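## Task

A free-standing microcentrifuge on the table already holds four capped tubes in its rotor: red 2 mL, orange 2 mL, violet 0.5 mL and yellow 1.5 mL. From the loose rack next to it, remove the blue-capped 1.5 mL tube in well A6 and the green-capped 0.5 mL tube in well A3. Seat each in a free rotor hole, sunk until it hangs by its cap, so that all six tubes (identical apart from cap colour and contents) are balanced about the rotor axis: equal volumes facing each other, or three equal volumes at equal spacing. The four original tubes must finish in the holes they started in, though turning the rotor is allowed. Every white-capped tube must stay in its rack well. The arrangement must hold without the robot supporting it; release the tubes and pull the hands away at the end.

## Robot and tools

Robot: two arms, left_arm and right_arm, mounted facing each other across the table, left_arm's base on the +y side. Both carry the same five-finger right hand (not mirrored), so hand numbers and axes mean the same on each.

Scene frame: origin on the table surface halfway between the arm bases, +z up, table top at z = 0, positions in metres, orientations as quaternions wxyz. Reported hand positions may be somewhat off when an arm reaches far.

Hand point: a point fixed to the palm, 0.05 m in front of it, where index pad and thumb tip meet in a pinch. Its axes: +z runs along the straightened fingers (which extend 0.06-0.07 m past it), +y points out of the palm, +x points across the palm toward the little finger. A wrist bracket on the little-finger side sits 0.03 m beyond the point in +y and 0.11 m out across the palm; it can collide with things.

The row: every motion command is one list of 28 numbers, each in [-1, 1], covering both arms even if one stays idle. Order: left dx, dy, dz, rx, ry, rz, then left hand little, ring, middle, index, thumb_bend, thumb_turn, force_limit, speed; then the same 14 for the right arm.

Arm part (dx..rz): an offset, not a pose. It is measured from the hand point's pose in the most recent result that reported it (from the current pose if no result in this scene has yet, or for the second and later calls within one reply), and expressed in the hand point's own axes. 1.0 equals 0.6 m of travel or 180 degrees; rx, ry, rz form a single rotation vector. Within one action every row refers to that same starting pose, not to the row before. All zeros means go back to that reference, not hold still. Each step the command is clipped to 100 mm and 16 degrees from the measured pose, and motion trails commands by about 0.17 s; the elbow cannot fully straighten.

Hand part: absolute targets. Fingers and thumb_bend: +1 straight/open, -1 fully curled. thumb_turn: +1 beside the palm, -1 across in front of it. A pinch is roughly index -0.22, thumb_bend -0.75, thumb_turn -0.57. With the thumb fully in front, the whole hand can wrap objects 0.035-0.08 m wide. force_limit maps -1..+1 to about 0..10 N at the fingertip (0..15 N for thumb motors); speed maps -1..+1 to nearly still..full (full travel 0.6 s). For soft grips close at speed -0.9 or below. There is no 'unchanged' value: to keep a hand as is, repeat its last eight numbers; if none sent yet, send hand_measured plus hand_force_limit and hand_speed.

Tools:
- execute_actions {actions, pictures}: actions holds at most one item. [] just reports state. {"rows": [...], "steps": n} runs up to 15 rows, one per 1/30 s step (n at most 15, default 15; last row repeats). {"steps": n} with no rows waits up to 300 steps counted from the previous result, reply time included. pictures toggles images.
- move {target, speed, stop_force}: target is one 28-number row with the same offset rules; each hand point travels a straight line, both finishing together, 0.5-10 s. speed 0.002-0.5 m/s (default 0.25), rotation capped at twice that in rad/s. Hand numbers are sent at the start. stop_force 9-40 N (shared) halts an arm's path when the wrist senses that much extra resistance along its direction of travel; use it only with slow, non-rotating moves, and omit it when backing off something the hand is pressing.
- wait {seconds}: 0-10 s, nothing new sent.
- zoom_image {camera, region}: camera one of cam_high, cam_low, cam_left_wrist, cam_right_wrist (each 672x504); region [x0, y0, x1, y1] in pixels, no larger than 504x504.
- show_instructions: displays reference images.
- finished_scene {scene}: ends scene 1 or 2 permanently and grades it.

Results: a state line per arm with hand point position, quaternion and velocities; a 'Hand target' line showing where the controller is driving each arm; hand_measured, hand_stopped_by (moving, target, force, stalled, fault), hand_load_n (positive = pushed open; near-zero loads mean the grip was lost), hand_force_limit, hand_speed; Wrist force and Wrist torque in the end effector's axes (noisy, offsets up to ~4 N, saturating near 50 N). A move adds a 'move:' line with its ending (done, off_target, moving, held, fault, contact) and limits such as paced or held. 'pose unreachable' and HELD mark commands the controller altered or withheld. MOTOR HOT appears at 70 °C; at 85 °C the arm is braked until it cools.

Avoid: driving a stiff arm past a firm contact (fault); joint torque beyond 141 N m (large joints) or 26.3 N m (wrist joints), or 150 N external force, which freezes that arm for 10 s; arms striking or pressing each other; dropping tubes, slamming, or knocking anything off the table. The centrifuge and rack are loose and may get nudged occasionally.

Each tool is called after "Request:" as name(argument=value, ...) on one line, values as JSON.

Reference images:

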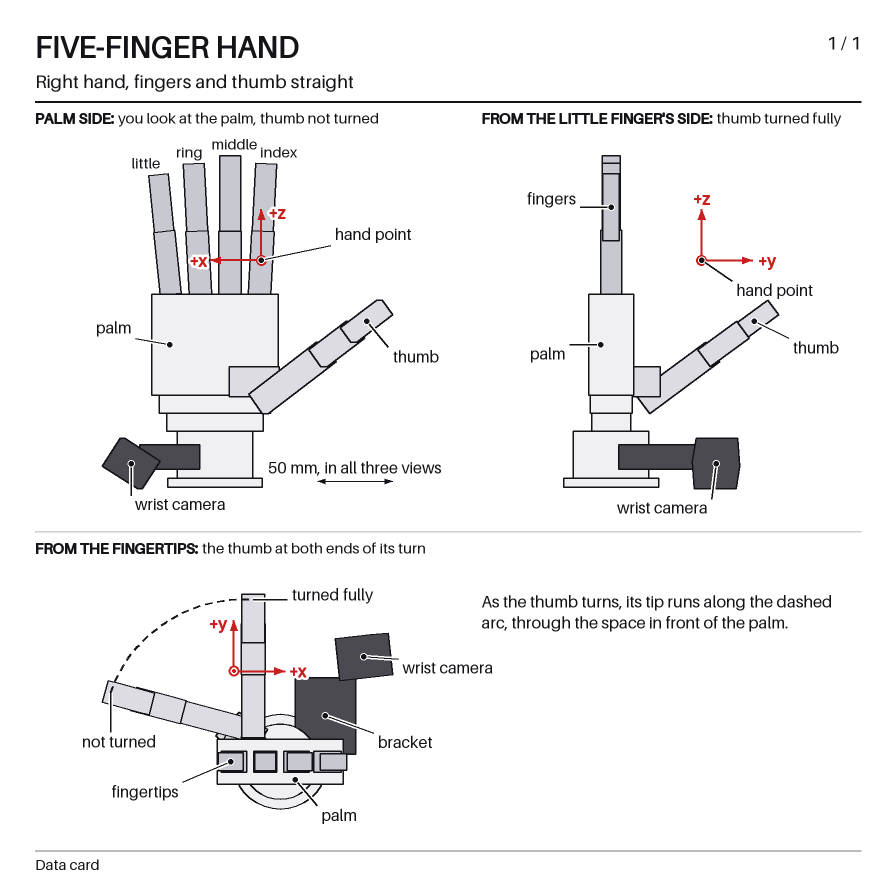

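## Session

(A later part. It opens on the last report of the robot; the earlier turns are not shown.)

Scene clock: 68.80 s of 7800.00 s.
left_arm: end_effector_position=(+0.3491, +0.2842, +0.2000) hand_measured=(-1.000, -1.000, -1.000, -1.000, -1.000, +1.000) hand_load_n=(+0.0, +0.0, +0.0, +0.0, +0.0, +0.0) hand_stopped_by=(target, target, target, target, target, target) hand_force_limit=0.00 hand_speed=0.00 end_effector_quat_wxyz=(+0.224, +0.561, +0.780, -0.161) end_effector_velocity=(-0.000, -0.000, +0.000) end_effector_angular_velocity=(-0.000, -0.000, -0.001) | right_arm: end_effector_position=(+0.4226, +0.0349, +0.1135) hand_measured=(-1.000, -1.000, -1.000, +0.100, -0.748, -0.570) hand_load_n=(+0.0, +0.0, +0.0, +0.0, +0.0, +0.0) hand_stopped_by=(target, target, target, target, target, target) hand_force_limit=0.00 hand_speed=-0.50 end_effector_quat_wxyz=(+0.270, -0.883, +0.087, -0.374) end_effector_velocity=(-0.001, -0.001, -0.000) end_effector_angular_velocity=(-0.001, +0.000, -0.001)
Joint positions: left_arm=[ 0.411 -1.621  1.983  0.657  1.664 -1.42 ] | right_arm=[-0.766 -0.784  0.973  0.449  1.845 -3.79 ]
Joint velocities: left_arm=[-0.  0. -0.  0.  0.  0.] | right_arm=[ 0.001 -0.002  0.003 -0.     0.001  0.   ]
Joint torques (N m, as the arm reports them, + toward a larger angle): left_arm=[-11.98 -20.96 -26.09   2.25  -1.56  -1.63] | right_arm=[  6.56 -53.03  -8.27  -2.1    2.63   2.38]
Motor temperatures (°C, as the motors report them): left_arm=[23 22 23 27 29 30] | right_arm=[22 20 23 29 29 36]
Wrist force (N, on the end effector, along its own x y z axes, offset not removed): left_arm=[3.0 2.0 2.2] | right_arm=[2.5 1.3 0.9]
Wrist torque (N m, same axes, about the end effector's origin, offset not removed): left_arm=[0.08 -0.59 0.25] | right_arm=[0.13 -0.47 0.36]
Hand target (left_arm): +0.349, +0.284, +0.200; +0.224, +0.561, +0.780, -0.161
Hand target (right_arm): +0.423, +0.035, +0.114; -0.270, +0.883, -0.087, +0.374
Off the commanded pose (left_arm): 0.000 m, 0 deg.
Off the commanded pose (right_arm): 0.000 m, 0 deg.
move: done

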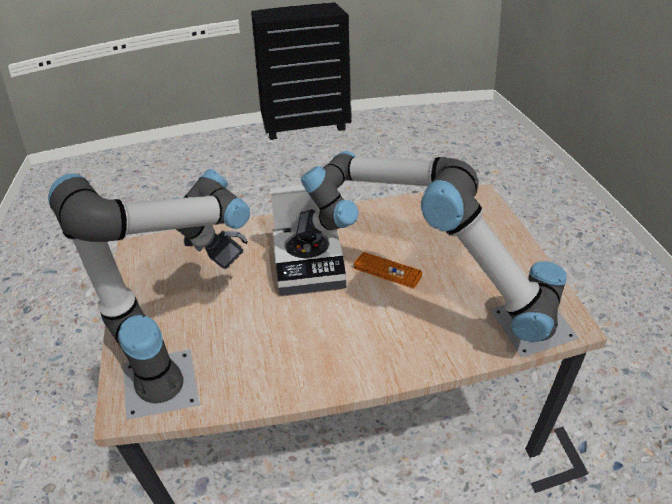

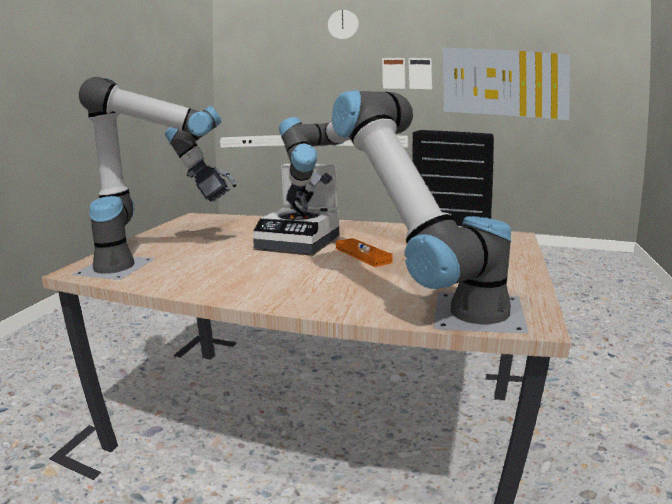

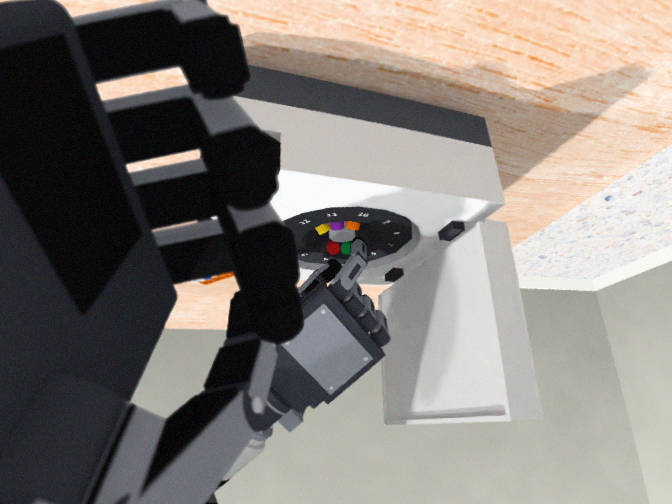

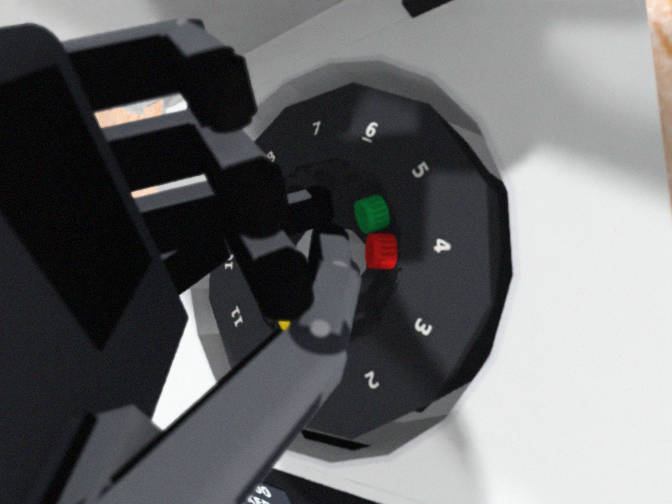

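Request:
move(target=[0,0,0,0,0,0,-1,-1,-1,-1,-1,1,0,0, 0.072,-0.069,-0.138,0,0,0,-1,-1,-1,0.1,-0.75,-0.57,0.0,-0.5], speed=0.2)

Request:
move(target=[0,0,0,0,0,0,-1,-1,-1,-1,-1,1,0,0, -0.157,0.424,-0.1765,-0.057,0.323,0.402,-1,-1,-1,0.2,-0.75,-0.57,0.0,-0.5], speed=0.3)

Request:
zoom_image(camera="cam_right_wrist", region=[280, 130, 480, 310])

Scene clock: 71.60 s of 7800.00 s.
left_arm: end_effector_position=(+0.3491, +0.2842, +0.2000) hand_measured=(-1.000, -1.000, -1.000, -1.000, -1.000, +1.000) hand_load_n=(+0.0, +0.0, +0.0, +0.0, +0.0, +0.0) hand_stopped_by=(target, target, target, target, target, target) hand_force_limit=0.00 hand_speed=0.00 end_effector_quat_wxyz=(+0.224, +0.561, +0.780, -0.161) end_effector_velocity=(-0.000, -0.000, +0.000) end_effector_angular_velocity=(+0.000, -0.000, -0.001) | right_arm: end_effector_position=(+0.3925, +0.0201, +0.2098) hand_measured=(-1.000, -1.000, -1.000, +0.100, -0.748, -0.570) hand_load_n=(+0.0, +0.0, +0.0, +0.0, +0.0, +0.0) hand_stopped_by=(target, target, target, target, target, target) hand_force_limit=0.00 hand_speed=-0.50 end_effector_quat_wxyz=(+0.270, -0.883, +0.087, -0.374) end_effector_velocity=(-0.001, -0.000, +0.002) end_effector_angular_velocity=(-0.000, +0.000, +0.000)
Joint positions: left_arm=[ 0.411 -1.621  1.983  0.657  1.664 -1.42 ] | right_arm=[-0.744 -0.893  0.915  0.62   1.863 -3.776]
Joint velocities: left_arm=[-0.001 -0.     0.    -0.    -0.    -0.   ] | right_arm=[ 0.001 -0.001 -0.003  0.005  0.     0.   ]
Joint torques (N m, as the arm reports them, + toward a larger angle): left_arm=[-10.95 -20.64 -25.1    2.35  -1.86  -1.37] | right_arm=[  7.24 -50.51 -33.27   2.1    2.62   2.36]
Motor temperatures (°C, as the motors report them): left_arm=[23 22 23 27 29 30] | right_arm=[22 20 23 29 29 36]
Wrist force (N, on the end effector, along its own x y z axes, offset not removed): left_arm=[1.0 3.6 0.6] | right_arm=[2.3 2.8 -3.6]
Wrist torque (N m, same axes, about the end effector's origin, offset not removed): left_arm=[0.49 -0.16 0.12] | right_arm=[0.51 -0.26 0.64]
Hand target (left_arm): +0.349, +0.284, +0.200; +0.224, +0.561, +0.780, -0.161
Hand target (right_arm): +0.392, +0.020, +0.210; -0.270, +0.883, -0.087, +0.374
Off the commanded pose (left_arm): 0.000 m, 0 deg.
Off the commanded pose (right_arm): 0.000 m, 0 deg.
move: done

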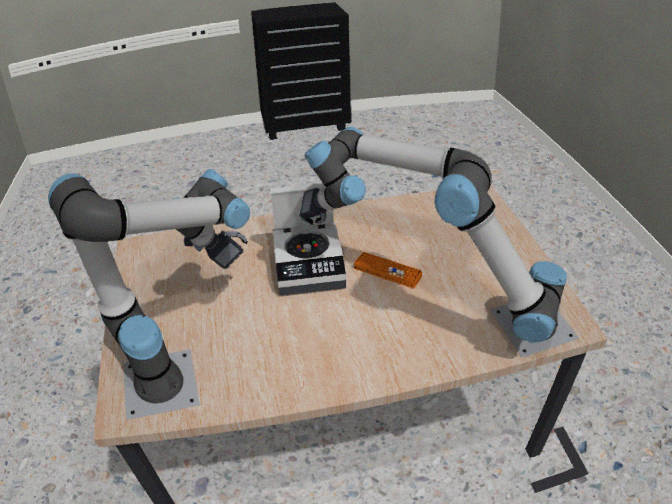

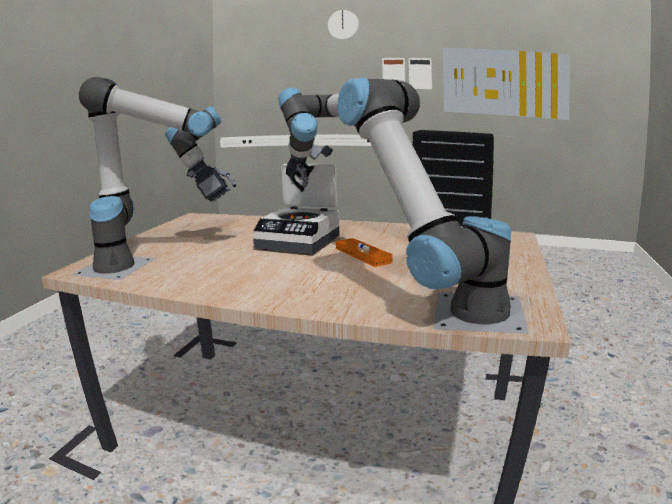

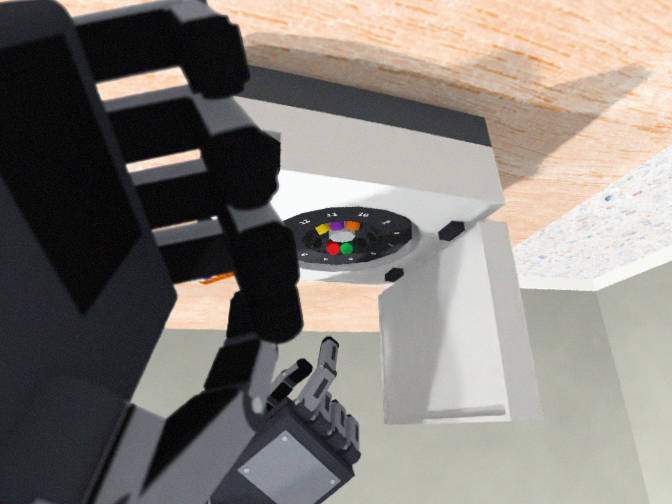

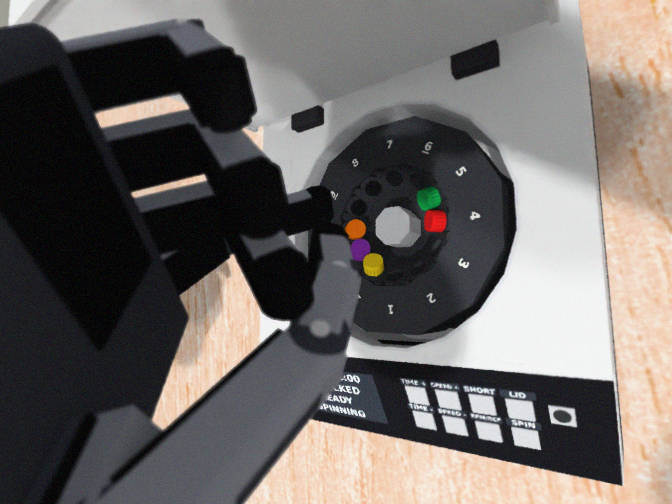

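Scene clock: 75.13 s of 7800.00 s.
left_arm: end_effector_position=(+0.3491, +0.2842, +0.2000) hand_measured=(-1.000, -1.000, -1.000, -1.000, -1.000, +1.000) hand_load_n=(+0.0, +0.0, +0.0, +0.0, +0.0, +0.0) hand_stopped_by=(target, target, target, target, target, target) hand_force_limit=0.00 hand_speed=0.00 end_effector_quat_wxyz=(+0.224, +0.561, +0.780, -0.161) end_effector_velocity=(-0.000, +0.000, +0.000) end_effector_angular_velocity=(-0.001, +0.000, +0.001) | right_arm: end_effector_position=(+0.2632, -0.2031, +0.0745) hand_measured=(-1.000, -1.000, -1.000, +0.200, -0.748, -0.570) hand_load_n=(+0.0, +0.0, +0.0, +0.0, +0.0, +0.0) hand_stopped_by=(target, target, target, target, target, target) hand_force_limit=0.00 hand_speed=-0.50 end_effector_quat_wxyz=(+0.286, -0.409, +0.710, -0.496) end_effector_velocity=(-0.001, -0.000, -0.000) end_effector_angular_velocity=(-0.004, +0.000, -0.016)
Joint positions: left_arm=[ 0.411 -1.621  1.983  0.657  1.664 -1.42 ] | right_arm=[-0.558 -0.852  1.622  0.875  2.79  -1.491]
Joint velocities: left_arm=[ 0.001 -0.002  0.001 -0.001  0.001 -0.   ] | right_arm=[ 0.003  0.015 -0.009  0.048  0.     0.054]
Joint torques (N m, as the arm reports them, + toward a larger angle): left_arm=[-11.44 -20.57 -25.92   2.37  -1.84  -1.65] | right_arm=[  5.99 -31.42 -26.66   4.75  -1.58   2.16]
Motor temperatures (°C, as the motors report them): left_arm=[23 22 23 27 29 30] | right_arm=[22 20 23 29 29 36]
Wrist force (N, on the end effector, along its own x y z axes, offset not removed): left_arm=[0.1 3.4 3.5] | right_arm=[2.4 3.3 -0.1]
Wrist torque (N m, same axes, about the end effector's origin, offset not removed): left_arm=[0.35 -0.14 0.02] | right_arm=[0.54 -0.40 0.36]
Hand target (left_arm): +0.349, +0.284, +0.200; +0.224, +0.561, +0.780, -0.161
Hand target (right_arm): +0.263, -0.203, +0.074; +0.286, -0.408, +0.710, -0.497
Off the commanded pose (left_arm): 0.000 m, 0 deg.
Off the commanded pose (right_arm): 0.000 m, 0 deg.
move: done

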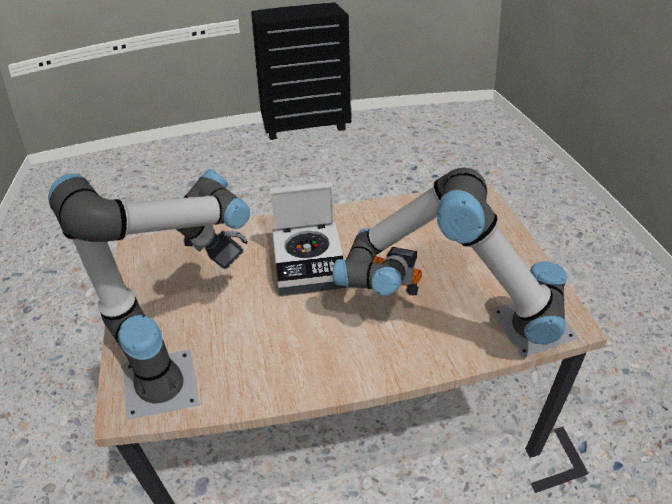

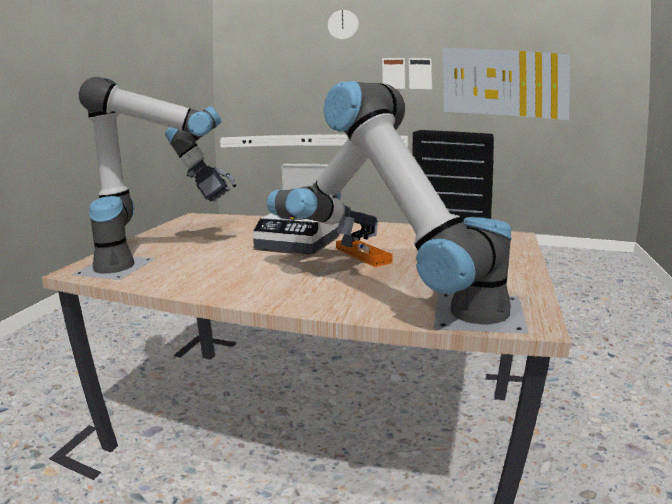

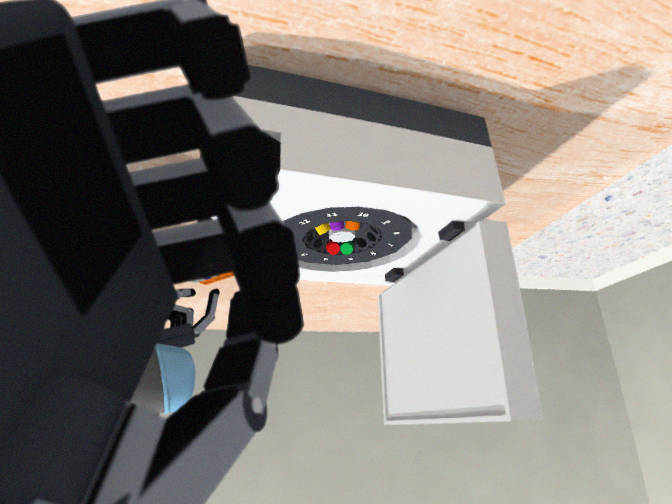

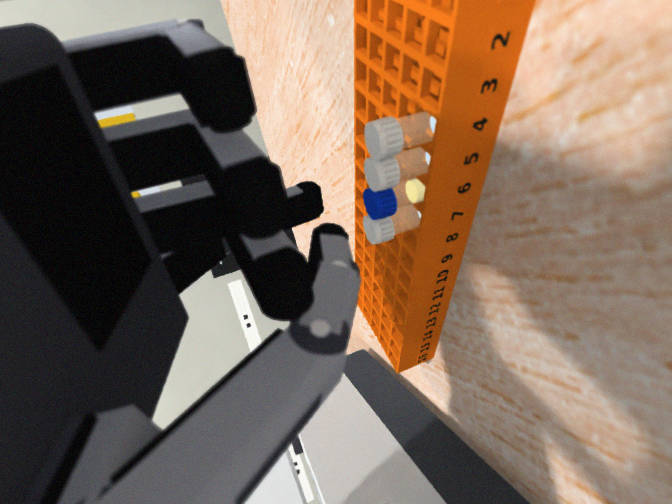

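Region (280, 130, 480, 310) of cam_right_wrist's 672x504 image, scaled by 2.520, with more detail than that image has; it fills the top 454 rows of this view, and the rest is white.

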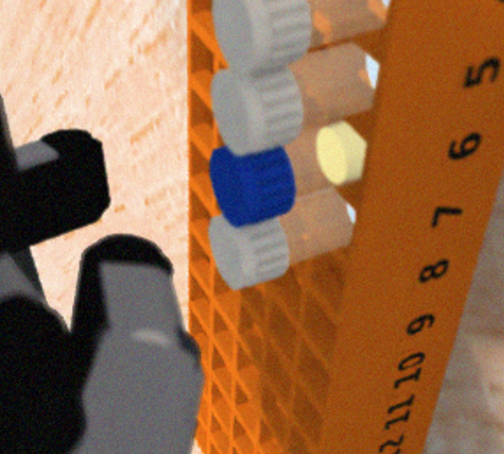

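Request:
move(target=[0,0,0,0,0,0,-1,-1,-1,-1,-1,1,0,0, 0.002,0.0443,0.0161,0,0,0,-1,-1,-1,0.2,-0.75,-0.57,0.0,-0.5], speed=0.03, stop_force=10)

Request:
move(target=[0,0,0,0,0,0,-1,-1,-1,-1,-1,1,0,0, 0,-0.0026,0.007,0,0,0,-1,-1,-1,-0.3,-0.75,-0.57,0.0,-0.92], speed=0.01)

Request:
zoom_image(camera="cam_right_wrist", region=[240, 130, 460, 350])

Scene clock: 77.77 s of 7800.00 s.
left_arm: end_effector_position=(+0.3491, +0.2842, +0.2000) hand_measured=(-1.000, -1.000, -1.000, -1.000, -1.000, +1.000) hand_load_n=(+0.0, +0.0, +0.0, +0.0, +0.0, +0.0) hand_stopped_by=(target, target, target, target, target, target) hand_force_limit=0.00 hand_speed=0.00 end_effector_quat_wxyz=(+0.224, +0.561, +0.780, -0.161) end_effector_velocity=(-0.000, -0.000, -0.000) end_effector_angular_velocity=(+0.000, -0.000, -0.001) | right_arm: end_effector_position=(+0.2625, -0.2041, +0.0464) hand_measured=(-1.000, -1.000, -1.000, +0.200, -0.748, -0.570) hand_load_n=(+0.0, +0.0, +0.0, +0.0, +0.0, +0.0) hand_stopped_by=(target, target, target, target, target, target) hand_force_limit=0.00 hand_speed=-0.50 end_effector_quat_wxyz=(+0.286, -0.409, +0.710, -0.496) end_effector_velocity=(-0.000, +0.000, -0.002) end_effector_angular_velocity=(+0.001, +0.000, +0.001)
Joint positions: left_arm=[ 0.411 -1.621  1.983  0.657  1.664 -1.42 ] | right_arm=[-0.557 -0.807  1.631  0.821  2.79  -1.491]
Joint velocities: left_arm=[-0.001  0.     0.     0.     0.     0.   ] | right_arm=[ 0.     0.003 -0.    -0.005 -0.001 -0.001]
Joint torques (N m, as the arm reports them, + toward a larger angle): left_arm=[-11.89 -19.96 -25.14   2.49  -1.66  -1.66] | right_arm=[ -1.61 -32.43   1.36   0.61   1.48  -2.42]
Motor temperatures (°C, as the motors report them): left_arm=[23 22 23 27 29 30] | right_arm=[22 20 23 29 29 36]
Wrist force (N, on the end effector, along its own x y z axes, offset not removed): left_arm=[0.5 4.2 2.1] | right_arm=[-0.1 1.1 -1.9]
Wrist torque (N m, same axes, about the end effector's origin, offset not removed): left_arm=[0.59 -0.11 0.07] | right_arm=[0.37 0.19 0.36]
Hand target (left_arm): +0.349, +0.284, +0.200; +0.224, +0.561, +0.780, -0.161
Hand target (right_arm): +0.263, -0.204, +0.046; +0.286, -0.409, +0.710, -0.496
Off the commanded pose (left_arm): 0.000 m, 0 deg.
Off the commanded pose (right_arm): 0.000 m, 0 deg.
move: done

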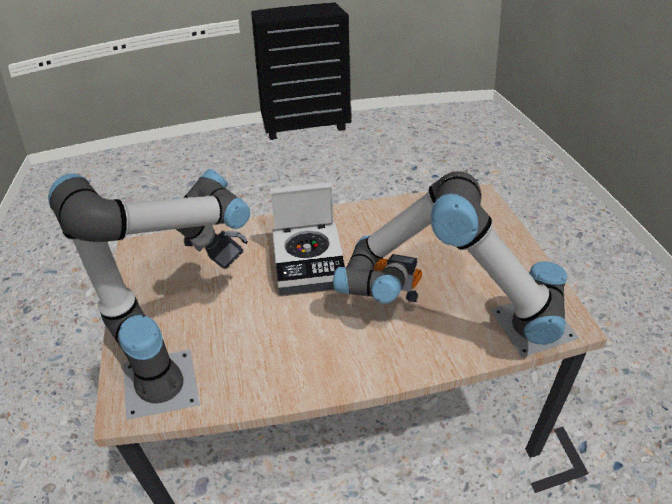

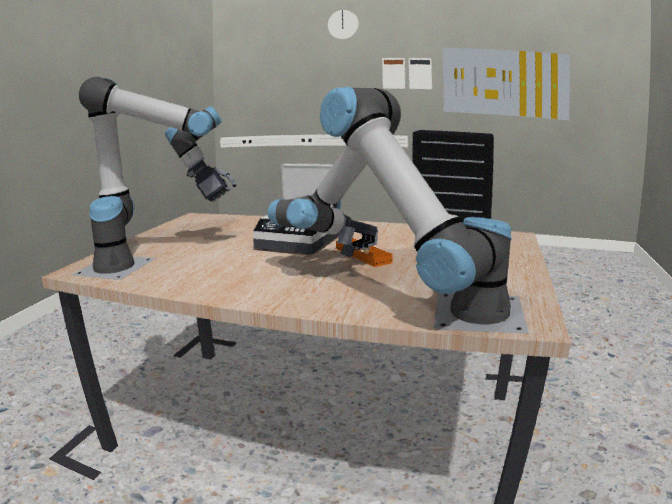

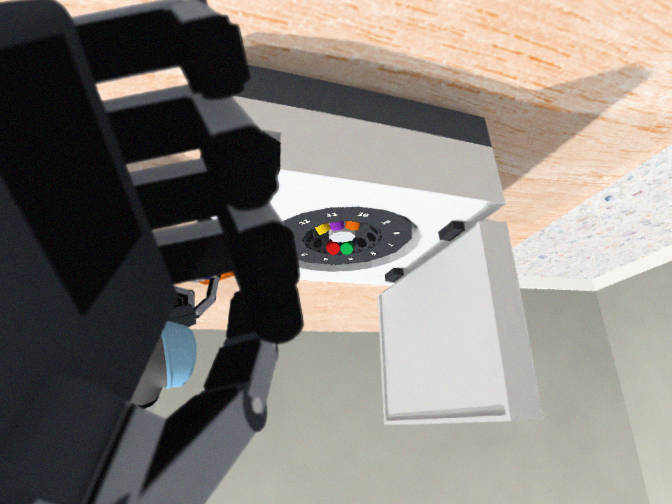

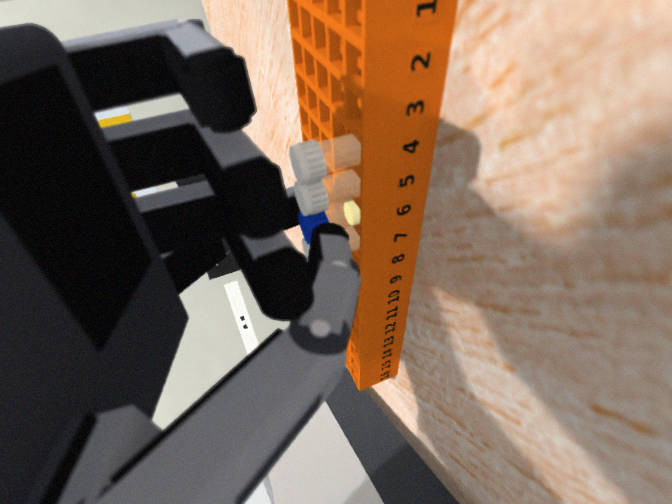

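Scene clock: 79.67 s of 7800.00 s.
left_arm: end_effector_position=(+0.3491, +0.2842, +0.2000) hand_measured=(-1.000, -1.000, -1.000, -1.000, -1.000, +1.000) hand_load_n=(+0.0, +0.0, +0.0, +0.0, +0.0, +0.0) hand_stopped_by=(target, target, target, target, target, target) hand_force_limit=0.00 hand_speed=0.00 end_effector_quat_wxyz=(+0.224, +0.561, +0.780, -0.161) end_effector_velocity=(+0.000, -0.000, -0.000) end_effector_angular_velocity=(+0.000, -0.000, -0.001) | right_arm: end_effector_position=(+0.2664, -0.2064, +0.0464) hand_measured=(-1.000, -1.000, -1.000, -0.020, -0.748, -0.570) hand_load_n=(+0.0, +0.0, +0.0, +5.5, +1.0, +0.0) hand_stopped_by=(target, target, target, force, target, target) hand_force_limit=0.00 hand_speed=-0.92 end_effector_quat_wxyz=(+0.286, -0.409, +0.710, -0.496) end_effector_velocity=(+0.000, +0.000, +0.000) end_effector_angular_velocity=(+0.000, -0.000, -0.001)
Joint positions: left_arm=[ 0.411 -1.621  1.983  0.657  1.664 -1.42 ] | right_arm=[-0.567 -0.813  1.635  0.797  2.791 -1.519]
Joint velocities: left_arm=[-0.     0.001 -0.    -0.001  0.     0.001] | right_arm=[-0.001 -0.    -0.001  0.001  0.     0.   ]
Joint torques (N m, as the arm reports them, + toward a larger angle): left_arm=[-10.75 -20.42 -25.12   2.42  -1.67  -1.62] | right_arm=[ -8.46 -44.93   0.78   0.43   1.96  -2.56]
Motor temperatures (°C, as the motors report them): left_arm=[23 22 23 27 29 30] | right_arm=[22 20 23 29 29 36]
Wrist force (N, on the end effector, along its own x y z axes, offset not removed): left_arm=[1.6 2.2 2.7] | right_arm=[1.1 1.7 0.2]
Wrist torque (N m, same axes, about the end effector's origin, offset not removed): left_arm=[0.15 -0.25 0.21] | right_arm=[0.45 -0.08 0.25]
Hand target (left_arm): +0.349, +0.284, +0.200; +0.224, +0.561, +0.780, -0.161
Hand target (right_arm): +0.266, -0.206, +0.046; +0.286, -0.409, +0.710, -0.496
Off the commanded pose (left_arm): 0.000 m, 0 deg.
Off the commanded pose (right_arm): 0.000 m, 0 deg.
move: done

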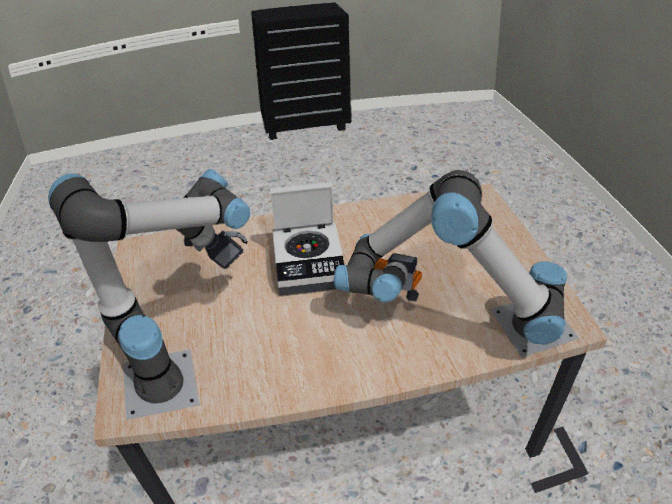

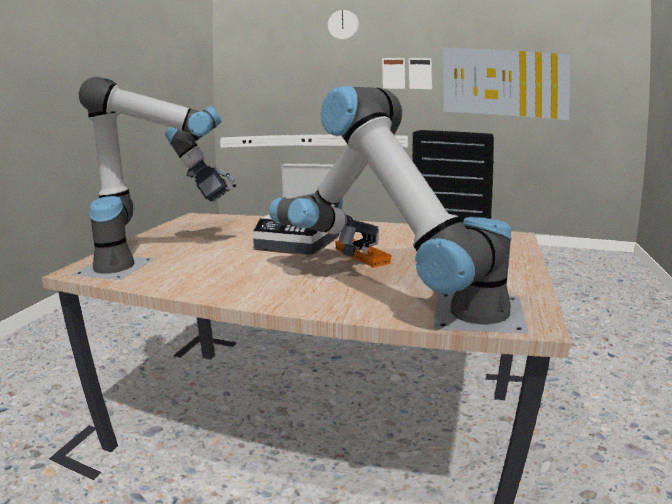

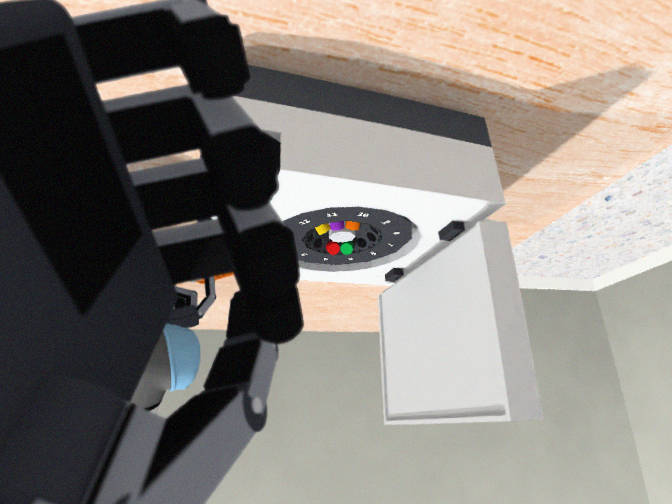

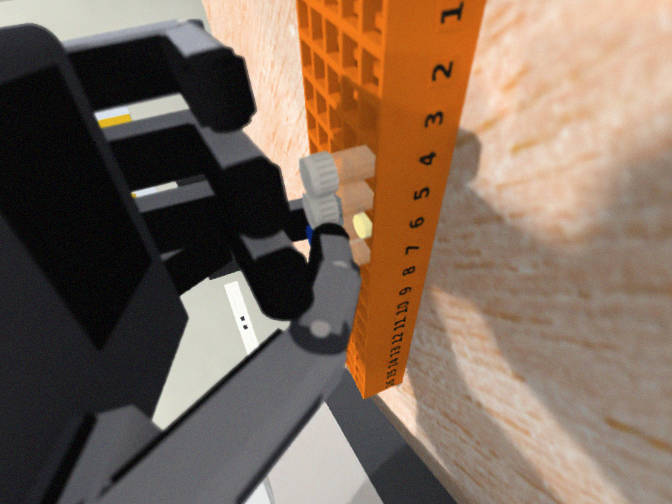

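Region (240, 130, 460, 350) of cam_right_wrist's 672x504 image, scaled by 2.291, with more detail than that image has.

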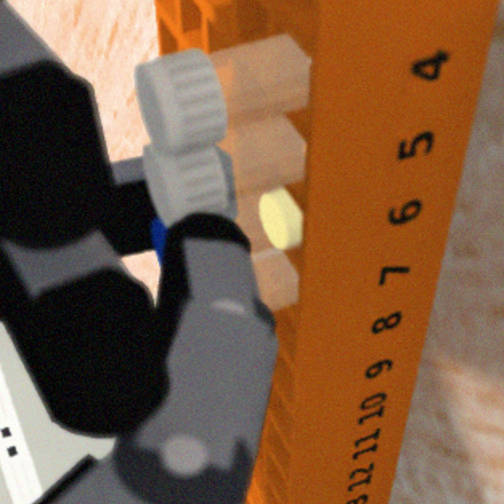

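Request:
move(target=[0,0,0,0,0,0,-1,-1,-1,-1,-1,1,0,0, 0,0.001,-0.003,0,0,0,-1,-1,-1,0.08,-0.75,-0.57,0.0,0], speed=0.005)

Request:
move(target=[0,0,0,0,0,0,-1,-1,-1,-1,-1,1,0,0, -0.0055,-0.0005,0.0015,0,0,0,-1,-1,-1,-0.3,-0.75,-0.57,0.0,-0.95], speed=0.01)

Request:
move(target=[0,0,0,0,0,0,-1,-1,-1,-1,-1,1,0,0, 0,-0.025,-0.009,0,0,0,-1,-1,-1,-0.3,-0.75,-0.57,0.0,-0.95], speed=0.02)

Scene clock: 81.30 s of 7800.00 s.
left_arm: end_effector_position=(+0.3491, +0.2842, +0.2000) hand_measured=(-1.000, -1.000, -1.000, -1.000, -1.000, +1.000) hand_load_n=(+0.0, +0.0, +0.0, +0.0, +0.0, +0.0) hand_stopped_by=(target, target, target, target, target, target) hand_force_limit=0.00 hand_speed=0.00 end_effector_quat_wxyz=(+0.224, +0.561, +0.780, -0.161) end_effector_velocity=(+0.000, -0.000, +0.000) end_effector_angular_velocity=(-0.001, -0.000, +0.001) | right_arm: end_effector_position=(+0.2648, -0.2055, +0.0465) hand_measured=(-1.000, -1.000, -1.000, +0.080, -0.748, -0.570) hand_load_n=(+0.0, +0.0, +0.0, +0.0, +0.0, +0.0) hand_stopped_by=(target, target, target, target, target, target) hand_force_limit=0.00 hand_speed=0.00 end_effector_quat_wxyz=(+0.286, -0.409, +0.710, -0.496) end_effector_velocity=(-0.000, +0.001, +0.000) end_effector_angular_velocity=(+0.000, -0.002, +0.000)
Joint positions: left_arm=[ 0.411 -1.621  1.983  0.657  1.664 -1.42 ] | right_arm=[-0.563 -0.811  1.634  0.806  2.791 -1.508]
Joint velocities: left_arm=[-0.     0.    -0.001 -0.001 -0.    -0.001] | right_arm=[ 0.002  0.001 -0.002  0.005  0.001  0.006]
Joint torques (N m, as the arm reports them, + toward a larger angle): left_arm=[-10.8  -19.69 -26.07   2.25  -1.7   -1.7 ] | right_arm=[  6.02 -33.28 -24.29   4.66  -1.52   2.33]
Motor temperatures (°C, as the motors report them): left_arm=[23 22 23 27 29 30] | right_arm=[22 20 23 29 29 36]
Wrist force (N, on the end effector, along its own x y z axes, offset not removed): left_arm=[-0.5 2.9 1.9] | right_arm=[-0.4 3.4 -0.4]
Wrist torque (N m, same axes, about the end effector's origin, offset not removed): left_arm=[0.39 0.03 -0.04] | right_arm=[0.42 0.02 0.29]
Hand target (left_arm): +0.349, +0.284, +0.200; +0.224, +0.561, +0.780, -0.161
Hand target (right_arm): +0.265, -0.205, +0.046; +0.286, -0.409, +0.710, -0.496
Off the commanded pose (left_arm): 0.000 m, 0 deg.
Off the commanded pose (right_arm): 0.000 m, 0 deg.
move: done

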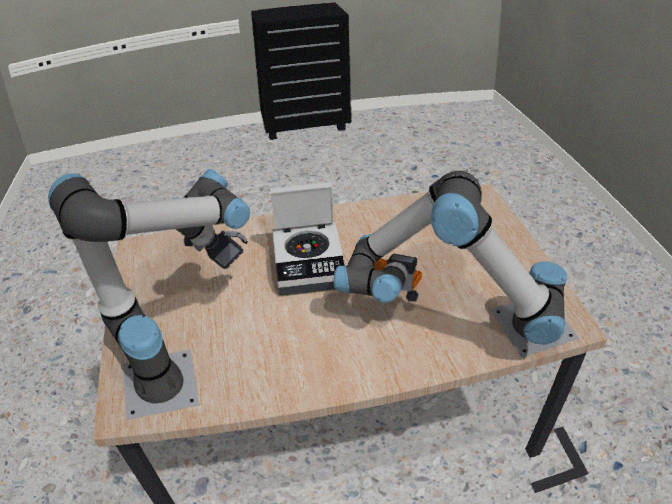

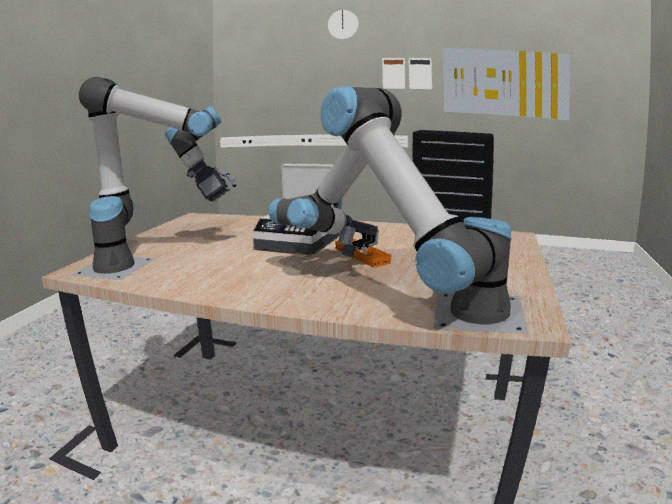

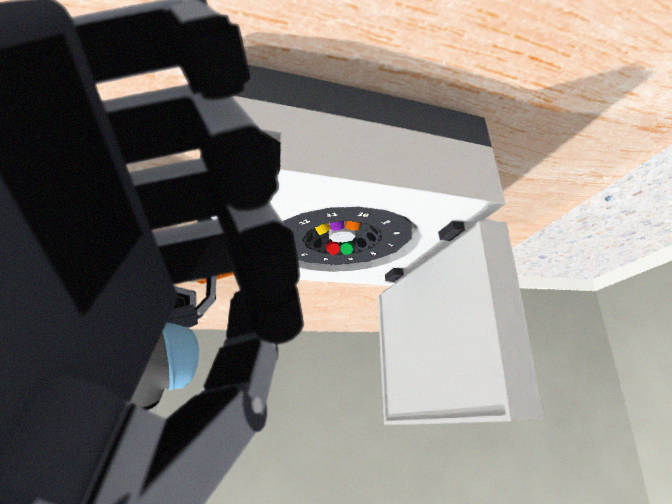

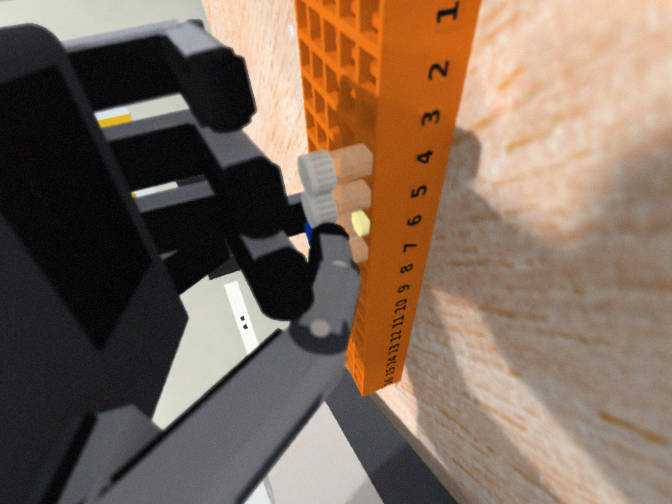

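Scene clock: 82.73 s of 7800.00 s.
left_arm: end_effector_position=(+0.3491, +0.2842, +0.2000) hand_measured=(-1.000, -1.000, -1.000, -1.000, -1.000, +1.000) hand_load_n=(+0.0, +0.0, +0.0, +0.0, +0.0, +0.0) hand_stopped_by=(target, target, target, target, target, target) hand_force_limit=0.00 hand_speed=0.00 end_effector_quat_wxyz=(+0.224, +0.561, +0.780, -0.161) end_effector_velocity=(+0.000, +0.000, -0.000) end_effector_angular_velocity=(-0.000, -0.000, +0.001) | right_arm: end_effector_position=(+0.2673, -0.2031, +0.0464) hand_measured=(-1.000, -1.000, -1.000, -0.020, -0.748, -0.570) hand_load_n=(+0.0, +0.0, +0.0, +5.0, +1.0, +0.0) hand_stopped_by=(target, target, target, force, target, target) hand_force_limit=0.00 hand_speed=-0.95 end_effector_quat_wxyz=(+0.286, -0.409, +0.710, -0.496) end_effector_velocity=(-0.001, +0.000, +0.000) end_effector_angular_velocity=(-0.001, -0.001, +0.002)
Joint positions: left_arm=[ 0.411 -1.621  1.983  0.657  1.664 -1.42 ] | right_arm=[-0.565 -0.807  1.623  0.807  2.791 -1.514]
Joint velocities: left_arm=[ 0.001  0.001 -0.    -0.001 -0.    -0.   ] | right_arm=[ 0.002 -0.     0.001  0.     0.001 -0.   ]
Joint torques (N m, as the arm reports them, + toward a larger angle): left_arm=[-11.65 -19.71 -26.78   2.32  -1.71  -1.65] | right_arm=[ -7.35 -32.49 -24.29   4.41   3.05  -2.55]
Motor temperatures (°C, as the motors report them): left_arm=[23 22 23 27 29 30] | right_arm=[22 20 23 29 29 36]
Wrist force (N, on the end effector, along its own x y z axes, offset not removed): left_arm=[1.2 3.1 1.4] | right_arm=[1.9 3.2 1.0]
Wrist torque (N m, same axes, about the end effector's origin, offset not removed): left_arm=[0.42 -0.17 0.22] | right_arm=[0.54 -0.20 0.39]
Hand target (left_arm): +0.349, +0.284, +0.200; +0.224, +0.561, +0.780, -0.161
Hand target (right_arm): +0.267, -0.203, +0.046; +0.286, -0.409, +0.710, -0.496
Off the commanded pose (left_arm): 0.000 m, 0 deg.
Off the commanded pose (right_arm): 0.000 m, 0 deg.
move: done

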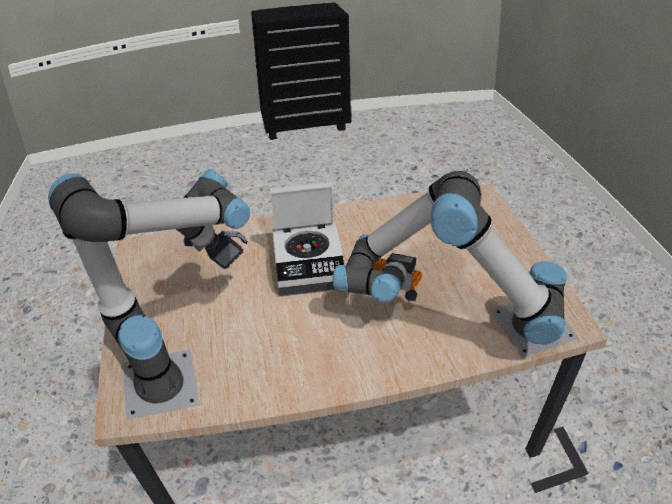

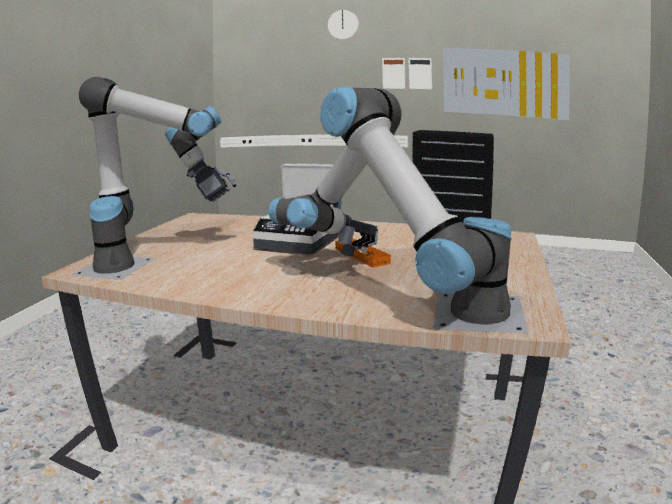

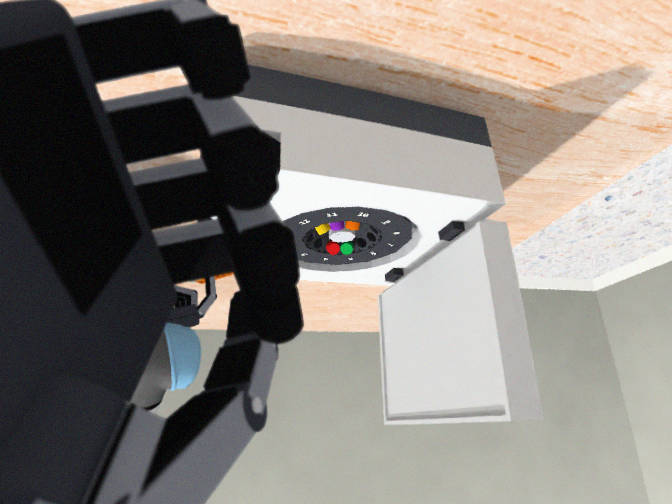

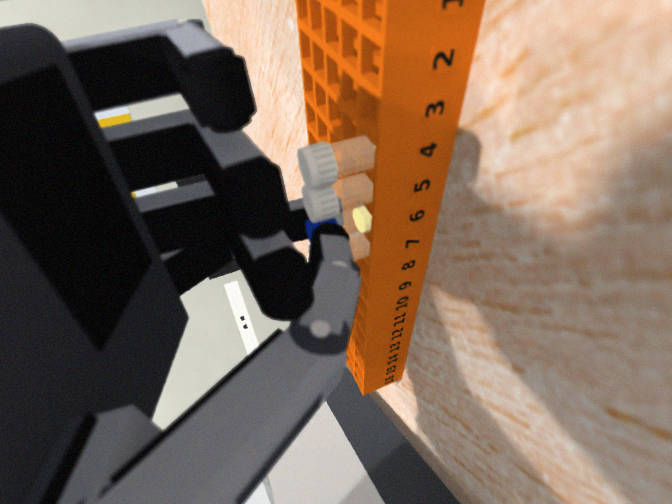

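Scene clock: 83.83 s of 7800.00 s.
left_arm: end_effector_position=(+0.3491, +0.2842, +0.2000) hand_measured=(-1.000, -1.000, -1.000, -1.000, -1.000, +1.000) hand_load_n=(+0.0, +0.0, +0.0, +0.0, +0.0, +0.0) hand_stopped_by=(target, target, target, target, target, target) hand_force_limit=0.00 hand_speed=0.00 end_effector_quat_wxyz=(+0.224, +0.561, +0.780, -0.161) end_effector_velocity=(-0.000, -0.000, +0.000) end_effector_angular_velocity=(-0.000, -0.000, -0.001) | right_arm: end_effector_position=(+0.2674, -0.2031, +0.0622) hand_measured=(-1.000, -1.000, -1.000, -0.020, -0.748, -0.570) hand_load_n=(+0.0, +0.0, +0.0, +4.5, +0.5, +0.0) hand_stopped_by=(target, target, target, force, target, target) hand_force_limit=0.00 hand_speed=-0.95 end_effector_quat_wxyz=(+0.286, -0.409, +0.710, -0.496) end_effector_velocity=(+0.000, -0.000, +0.002) end_effector_angular_velocity=(+0.000, -0.001, -0.001)
Joint positions: left_arm=[ 0.411 -1.621  1.983  0.657  1.664 -1.42 ] | right_arm=[-0.565 -0.834  1.621  0.836  2.791 -1.515]
Joint velocities: left_arm=[-0.001  0.    -0.     0.     0.     0.   ] | right_arm=[-0.001 -0.003 -0.001  0.003  0.     0.   ]
Joint torques (N m, as the arm reports them, + toward a larger angle): left_arm=[-11.49 -20.65 -25.43   2.33  -1.71  -1.71] | right_arm=[ -8.22 -44.77 -24.49   4.65   3.57  -1.6 ]
Motor temperatures (°C, as the motors report them): left_arm=[23 22 23 27 29 30] | right_arm=[22 20 23 29 29 36]
Wrist force (N, on the end effector, along its own x y z axes, offset not removed): left_arm=[0.3 -0.9 1.6] | right_arm=[1.8 0.8 1.9]
Wrist torque (N m, same axes, about the end effector's origin, offset not removed): left_arm=[-0.18 -0.09 -0.04] | right_arm=[-0.02 -0.33 0.36]
Hand target (left_arm): +0.349, +0.284, +0.200; +0.224, +0.561, +0.780, -0.161
Hand target (right_arm): +0.267, -0.203, +0.062; +0.286, -0.409, +0.710, -0.496
Off the commanded pose (left_arm): 0.000 m, 0 deg.
Off the commanded pose (right_arm): 0.000 m, 0 deg.
move: done

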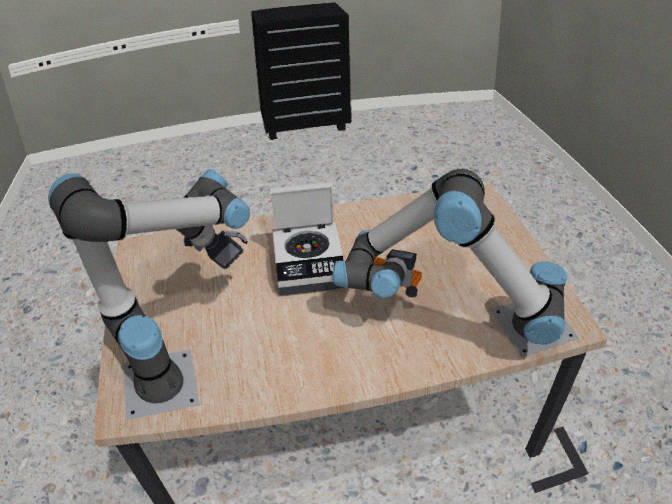

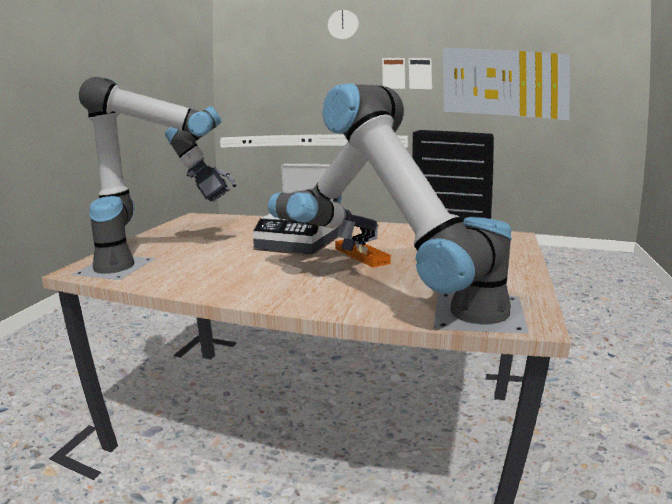

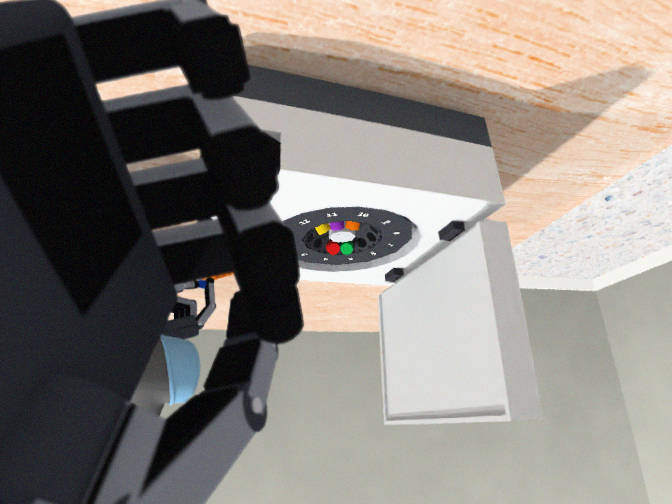

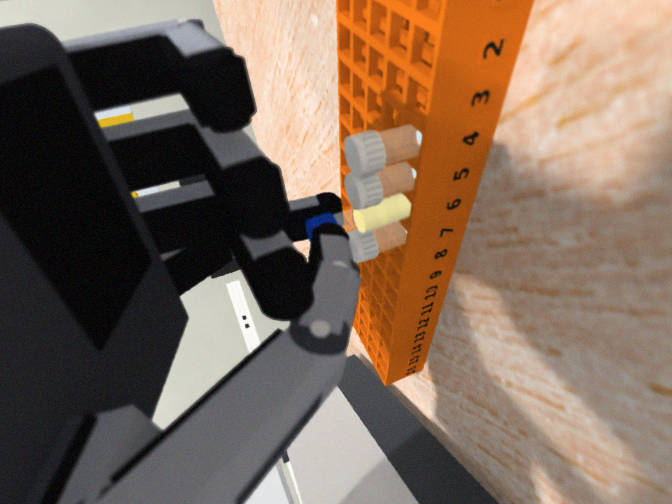

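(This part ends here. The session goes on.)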